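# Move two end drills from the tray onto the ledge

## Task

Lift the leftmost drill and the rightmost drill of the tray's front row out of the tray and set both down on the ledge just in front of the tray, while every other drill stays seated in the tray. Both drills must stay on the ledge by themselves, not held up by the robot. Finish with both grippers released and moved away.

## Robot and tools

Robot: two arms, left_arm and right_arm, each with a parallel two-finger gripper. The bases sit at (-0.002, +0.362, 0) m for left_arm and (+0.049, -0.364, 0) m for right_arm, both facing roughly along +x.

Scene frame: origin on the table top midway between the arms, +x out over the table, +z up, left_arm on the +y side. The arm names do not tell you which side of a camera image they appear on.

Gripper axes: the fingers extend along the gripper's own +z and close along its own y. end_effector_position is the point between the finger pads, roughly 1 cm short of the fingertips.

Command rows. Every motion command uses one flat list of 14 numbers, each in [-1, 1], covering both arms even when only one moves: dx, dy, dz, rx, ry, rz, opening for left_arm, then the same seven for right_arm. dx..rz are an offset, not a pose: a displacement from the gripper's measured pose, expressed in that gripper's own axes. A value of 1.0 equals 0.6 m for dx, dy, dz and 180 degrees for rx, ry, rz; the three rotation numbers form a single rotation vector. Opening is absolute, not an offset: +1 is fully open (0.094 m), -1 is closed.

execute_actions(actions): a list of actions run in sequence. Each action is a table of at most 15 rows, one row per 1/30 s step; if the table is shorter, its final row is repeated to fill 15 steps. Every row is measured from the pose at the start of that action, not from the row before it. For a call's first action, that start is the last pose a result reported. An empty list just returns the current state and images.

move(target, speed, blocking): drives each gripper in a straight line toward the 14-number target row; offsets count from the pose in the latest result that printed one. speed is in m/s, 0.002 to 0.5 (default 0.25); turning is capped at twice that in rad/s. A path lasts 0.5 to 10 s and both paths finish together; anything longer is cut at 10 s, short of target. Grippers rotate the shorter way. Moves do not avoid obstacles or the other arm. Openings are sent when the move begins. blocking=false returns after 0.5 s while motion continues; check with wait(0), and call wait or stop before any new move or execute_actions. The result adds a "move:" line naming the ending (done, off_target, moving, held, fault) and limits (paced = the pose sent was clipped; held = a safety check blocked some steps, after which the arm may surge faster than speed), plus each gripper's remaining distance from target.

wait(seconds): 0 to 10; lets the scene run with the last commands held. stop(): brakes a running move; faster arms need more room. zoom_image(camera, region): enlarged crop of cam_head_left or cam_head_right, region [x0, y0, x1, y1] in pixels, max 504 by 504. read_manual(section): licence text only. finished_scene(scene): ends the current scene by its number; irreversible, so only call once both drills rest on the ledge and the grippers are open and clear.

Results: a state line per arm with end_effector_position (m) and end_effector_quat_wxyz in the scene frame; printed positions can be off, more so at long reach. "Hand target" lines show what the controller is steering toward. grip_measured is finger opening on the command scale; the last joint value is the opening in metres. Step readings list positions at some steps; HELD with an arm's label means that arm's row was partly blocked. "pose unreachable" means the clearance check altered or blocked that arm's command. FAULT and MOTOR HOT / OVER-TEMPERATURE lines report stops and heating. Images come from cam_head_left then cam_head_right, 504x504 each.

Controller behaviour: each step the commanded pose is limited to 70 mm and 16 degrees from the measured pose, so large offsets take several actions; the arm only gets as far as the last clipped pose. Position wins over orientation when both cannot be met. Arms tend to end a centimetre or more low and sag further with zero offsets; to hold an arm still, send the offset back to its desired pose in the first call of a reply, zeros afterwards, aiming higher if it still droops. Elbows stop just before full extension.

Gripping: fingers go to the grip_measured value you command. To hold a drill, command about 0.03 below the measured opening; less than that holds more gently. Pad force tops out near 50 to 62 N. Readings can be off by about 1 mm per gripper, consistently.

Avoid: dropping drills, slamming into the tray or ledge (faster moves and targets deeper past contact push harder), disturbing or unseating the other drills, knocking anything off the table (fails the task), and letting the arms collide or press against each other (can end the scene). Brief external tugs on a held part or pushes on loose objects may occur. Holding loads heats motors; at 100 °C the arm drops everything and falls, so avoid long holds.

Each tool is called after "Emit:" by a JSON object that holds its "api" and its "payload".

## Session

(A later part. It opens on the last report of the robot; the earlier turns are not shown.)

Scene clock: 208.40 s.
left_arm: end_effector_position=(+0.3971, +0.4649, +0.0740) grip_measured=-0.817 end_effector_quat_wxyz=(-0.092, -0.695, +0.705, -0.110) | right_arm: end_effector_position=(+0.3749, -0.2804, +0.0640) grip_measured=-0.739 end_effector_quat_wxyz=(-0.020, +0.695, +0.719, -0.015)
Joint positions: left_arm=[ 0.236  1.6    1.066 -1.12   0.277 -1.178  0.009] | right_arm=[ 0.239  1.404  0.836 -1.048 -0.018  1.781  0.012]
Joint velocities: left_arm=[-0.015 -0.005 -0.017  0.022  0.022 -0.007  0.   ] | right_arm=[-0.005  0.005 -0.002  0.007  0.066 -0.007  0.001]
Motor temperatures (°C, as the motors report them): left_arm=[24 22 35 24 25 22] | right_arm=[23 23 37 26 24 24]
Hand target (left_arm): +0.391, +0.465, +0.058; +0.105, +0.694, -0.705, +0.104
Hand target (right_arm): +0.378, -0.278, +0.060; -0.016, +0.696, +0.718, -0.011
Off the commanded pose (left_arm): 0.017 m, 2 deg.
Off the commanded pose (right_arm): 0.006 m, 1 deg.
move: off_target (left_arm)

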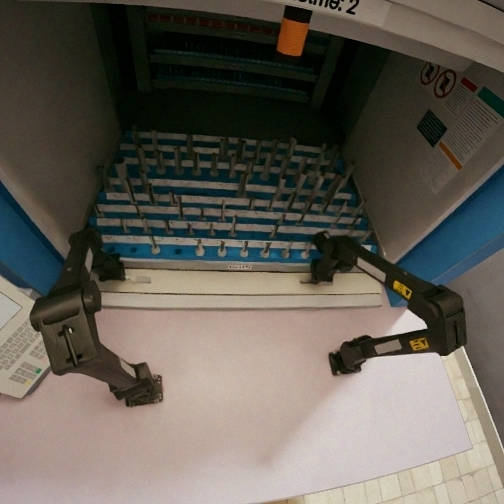

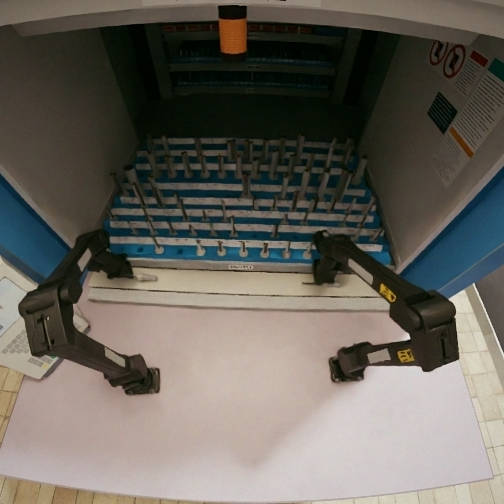

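Emit:
{"api": "execute_actions", "payload": {"actions": [[[0,0,0.005,0,0,0,-0.8,0,0,0,0,0,0,-0.72],[0,0,0.005,0,0,0,-0.78,0,0,0,0,0,0,-0.7],[0,0,0.005,0,0,0,-0.75,0,0,0,0,0,0,-0.67],[0,0,0.005,0,0,0,-0.72,0,0,0,0,0,0,-0.64],[0,0,0.005,0,0,0,-0.66,0,0,0,0,0,0,-0.6],[0,0,0.005,0,0,0,-0.6,0,0,0,0,0,0,-0.55],[0,0,0.005,0,0,0,-0.53,0,0,0,0,0,0,-0.48],[0,0,0.005,0,0,0,-0.45,0,0,0,0,0,0,-0.41],[0,0,0.005,0,0,0,-0.37,0,0,0,0,0,0,-0.34],[0,0,0.005,0,0,0,-0.29,0,0,0,0,0,0,-0.27],[0,0,0.005,0,0,0,-0.2,0,0,0,0,0,0,-0.2]]]}}

Emit:
{"api": "move", "payload": {"target": [0.032,-0.012,-0.11,0.055,0,0.016,-0.2,0.0,0.016,-0.115,-0.064,0.015,0,-0.2], "speed": 0.12}}

Scene clock: 215.23 s.
left_arm: end_effector_position=(+0.3971, +0.4649, +0.0740) grip_measured=-0.202 end_effector_quat_wxyz=(-0.092, -0.695, +0.705, -0.110) | right_arm: end_effector_position=(+0.3749, -0.2804, +0.0640) grip_measured=-0.202 end_effector_quat_wxyz=(-0.020, +0.695, +0.719, -0.015)
Joint positions: left_arm=[ 0.236  1.6    1.066 -1.12   0.277 -1.178  0.037] | right_arm=[ 0.239  1.404  0.836 -1.048 -0.018  1.781  0.037]
Joint velocities: left_arm=[-0.015 -0.005  0.017  0.012 -0.022 -0.051  0.   ] | right_arm=[ 0.005 -0.005 -0.027  0.017  0.007  0.022 -0.001]
Motor temperatures (°C, as the motors report them): left_arm=[24 22 34 24 25 22] | right_arm=[23 23 36 26 24 24]
Hand target (left_arm): +0.397, +0.464, +0.071; +0.093, +0.695, -0.705, +0.110
Hand target (right_arm): +0.375, -0.280, +0.064; -0.020, +0.695, +0.719, -0.015
Off the commanded pose (left_arm): 0.003 m, 0 deg.
Off the commanded pose (right_arm): 0.000 m, 0 deg.
Step readings (end_effector_position):
0: left_arm (+0.3971, +0.4649, +0.0740) | right_arm (+0.3749, -0.2804, +0.0640)
1: left_arm (+0.3971, +0.4649, +0.0740) | right_arm (+0.3749, -0.2804, +0.0640)
2: left_arm (+0.3971, +0.4649, +0.0740) | right_arm (+0.3749, -0.2804, +0.0640)
4: left_arm (+0.3971, +0.4649, +0.0740) | right_arm (+0.3749, -0.2804, +0.0640)
8: left_arm (+0.3971, +0.4649, +0.0740) | right_arm (+0.3749, -0.2804, +0.0640)
15: end_effector_position above

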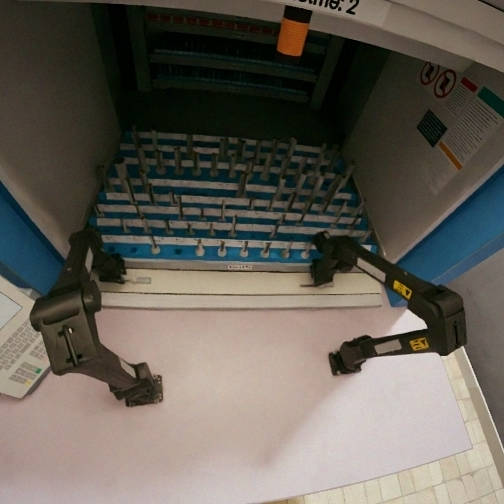

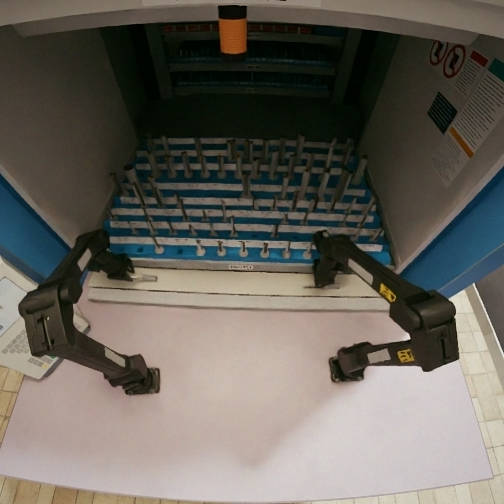

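Scene clock: 216.47 s.
left_arm: end_effector_position=(+0.4035, +0.4602, +0.1362) grip_measured=-0.202 end_effector_quat_wxyz=(-0.034, -0.684, +0.710, -0.167) | right_arm: end_effector_position=(+0.3817, -0.2791, +0.1231) grip_measured=-0.202 end_effector_quat_wxyz=(+0.029, +0.693, +0.717, +0.064)
Joint positions: left_arm=[ 0.243  1.449  1.066 -1.12   0.337 -1.17   0.037] | right_arm=[ 0.237  1.219  0.836 -1.048 -0.018  1.781  0.037]
Joint velocities: left_arm=[-0.005  0.005  0.007 -0.007 -0.037 -0.037 -0.   ] | right_arm=[ 0.005 -0.024  0.012 -0.022 -0.081  0.022 -0.002]
Motor temperatures (°C, as the motors report them): left_arm=[24 22 33 24 25 22] | right_arm=[23 23 36 26 24 24]
Hand target (left_arm): +0.403, +0.464, +0.144; +0.028, +0.682, -0.711, +0.172
Hand target (right_arm): +0.389, -0.280, +0.133; +0.035, +0.693, +0.716, +0.073
Off the commanded pose (left_arm): 0.008 m, 1 deg.
Off the commanded pose (right_arm): 0.011 m, 1 deg.
move: off_target (right_arm)

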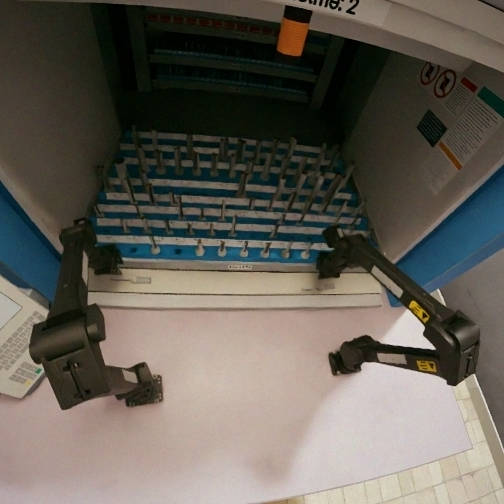

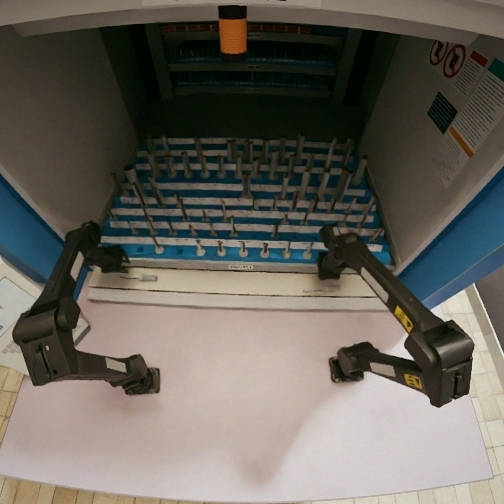

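Emit:
{"api": "execute_actions", "payload": {"actions": []}}

Emit:
{"api": "zoom_image", "payload": {"camera": "cam_head_right", "region": [285, 245, 385, 315]}}

Scene clock: 218.50 s.
left_arm: end_effector_position=(+0.4035, +0.4602, +0.1362) grip_measured=-0.202 end_effector_quat_wxyz=(-0.034, -0.683, +0.710, -0.167) | right_arm: end_effector_position=(+0.3817, -0.2791, +0.1231) grip_measured=-0.202 end_effector_quat_wxyz=(+0.029, +0.693, +0.717, +0.064)
Joint positions: left_arm=[ 0.243  1.449  1.066 -1.12   0.337 -1.169  0.037] | right_arm=[ 0.237  1.219  0.836 -1.048 -0.018  1.781  0.037]
Joint velocities: left_arm=[-0.015 -0.005  0.007  0.002  0.022 -0.022  0.   ] | right_arm=[ 0.005 -0.005 -0.012  0.007  0.037  0.007 -0.001]
Motor temperatures (°C, as the motors report them): left_arm=[24 22 33 24 25 22] | right_arm=[23 23 36 26 24 24]
Hand target (left_arm): +0.403, +0.464, +0.144; +0.028, +0.682, -0.711, +0.172
Hand target (right_arm): +0.389, -0.280, +0.133; +0.035, +0.693, +0.716, +0.073
Off the commanded pose (left_arm): 0.008 m, 1 deg.
Off the commanded pose (right_arm): 0.011 m, 1 deg.

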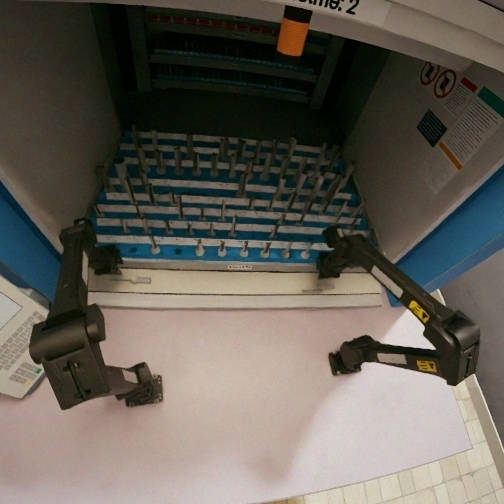

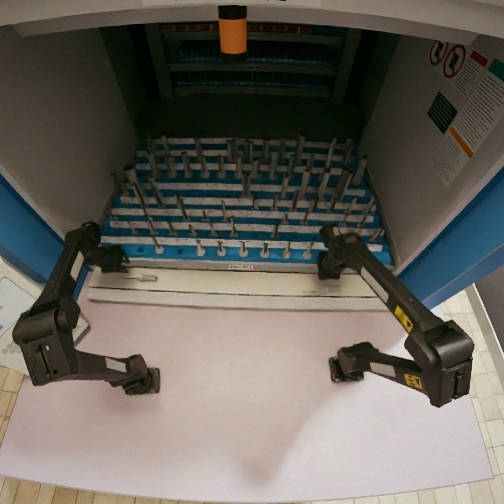

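Region (285, 245, 385, 315) of cam_head_right's 504x504 image, scaled by 5.040, with more detail than that image has; it fills the top 353 rows of this view, and the rest is white.

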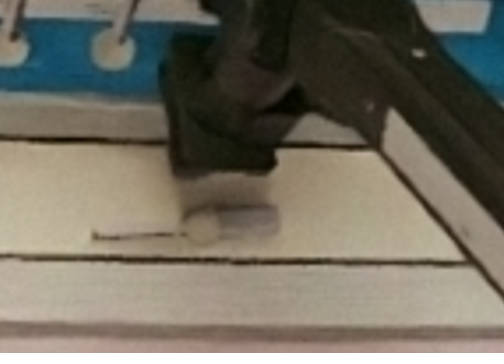

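Emit:
{"api": "execute_actions", "payload": {"actions": []}}

Emit:
{"api": "zoom_image", "payload": {"camera": "cam_head_right", "region": [285, 245, 385, 315]}}

Scene clock: 220.47 s.
left_arm: end_effector_position=(+0.4035, +0.4602, +0.1362) grip_measured=-0.202 end_effector_quat_wxyz=(-0.034, -0.683, +0.710, -0.167) | right_arm: end_effector_position=(+0.3817, -0.2791, +0.1231) grip_measured=-0.202 end_effector_quat_wxyz=(+0.029, +0.693, +0.717, +0.064)
Joint positions: left_arm=[ 0.243  1.449  1.066 -1.12   0.337 -1.169  0.037] | right_arm=[ 0.237  1.219  0.836 -1.048 -0.018  1.781  0.037]
Joint velocities: left_arm=[ 0.005  0.015 -0.002 -0.007  0.007  0.007  0.001] | right_arm=[-0.015 -0.005 -0.017  0.012  0.066 -0.11  -0.001]
Motor temperatures (°C, as the motors report them): left_arm=[24 22 33 24 25 22] | right_arm=[23 23 36 25 24 24]
Hand target (left_arm): +0.403, +0.464, +0.144; +0.028, +0.682, -0.711, +0.172
Hand target (right_arm): +0.389, -0.280, +0.133; +0.035, +0.693, +0.716, +0.073
Off the commanded pose (left_arm): 0.008 m, 1 deg.
Off the commanded pose (right_arm): 0.011 m, 1 deg.

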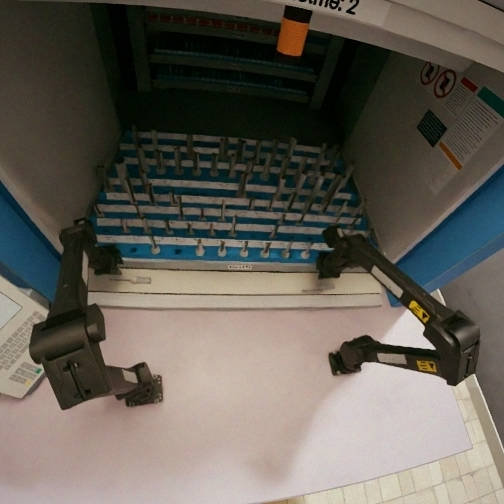

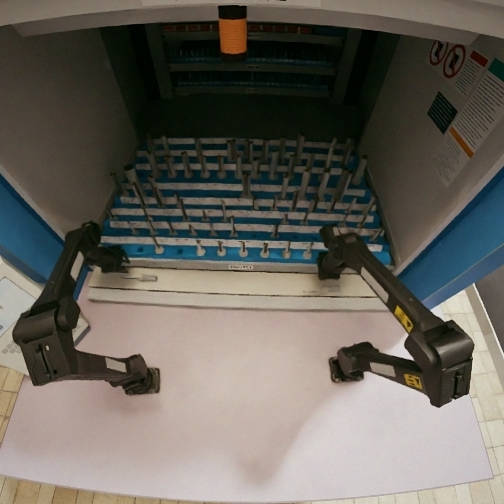

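Region (285, 245, 385, 315) of cam_head_right's 504x504 image, scaled by 5.040, with more detail than that image has; it fills the top 353 rows of this view, and the rest is white.

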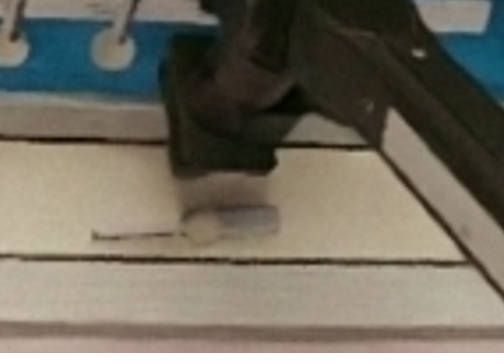

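Emit:
{"api": "move", "payload": {"target": [0.06,0.19,-0.2,0.07,0,0.02,-0.2,-0.03,-0.2,-0.195,-0.08,0.015,0,-0.2], "speed": 0.25}}

Emit:
{"api": "zoom_image", "payload": {"camera": "cam_head_left", "region": [70, 220, 420, 330]}}

Scene clock: 225.40 s.
left_arm: end_effector_position=(+0.2729, +0.4602, +0.2513) grip_measured=-0.202 end_effector_quat_wxyz=(+0.064, -0.660, +0.708, -0.243) | right_arm: end_effector_position=(+0.2521, -0.3038, +0.2256) grip_measured=-0.202 end_effector_quat_wxyz=(+0.104, +0.680, +0.704, +0.177)
Joint positions: left_arm=[ 0.48   0.935  0.931 -1.354  0.464 -0.939  0.037] | right_arm=[ 0.296  0.558  0.722 -1.321  0.012  1.836  0.037]
Joint velocities: left_arm=[-0.005 -0.005  0.012 -0.012  0.081  0.007 -0.   ] | right_arm=[-0.005 -0.015 -0.007 -0.007 -0.022 -0.022  0.001]
Motor temperatures (°C, as the motors report them): left_arm=[24 22 33 24 25 22] | right_arm=[23 23 36 25 24 24]
Hand target (left_arm): +0.268, +0.458, +0.242; -0.050, +0.660, -0.710, +0.242
Hand target (right_arm): +0.249, -0.304, +0.225; +0.100, +0.682, +0.704, +0.169
Off the commanded pose (left_arm): 0.015 m, 2 deg.
Off the commanded pose (right_arm): 0.006 m, 1 deg.
move: off_target (left_arm)

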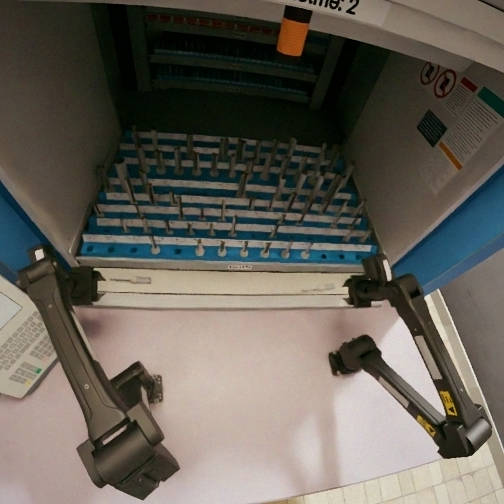

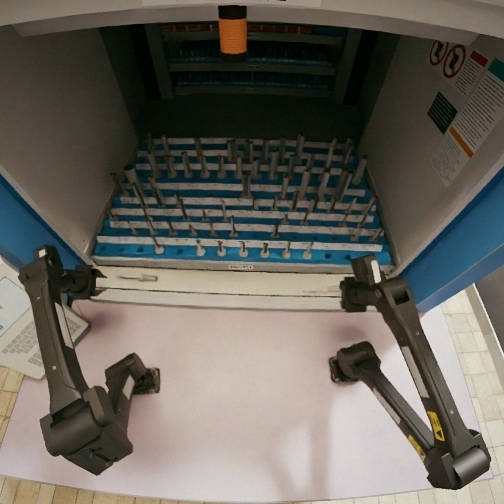

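Region (70, 220, 420, 330) of cam_head_left's 504x504 image, scaled by 1.440, with more detail than that image has; it fills the top 158 rows of this view, and the rest is white.

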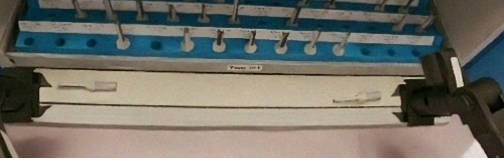

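Emit:
{"api": "finished_scene", "payload": {"scene": 2}}

The scene is finished: the task was done.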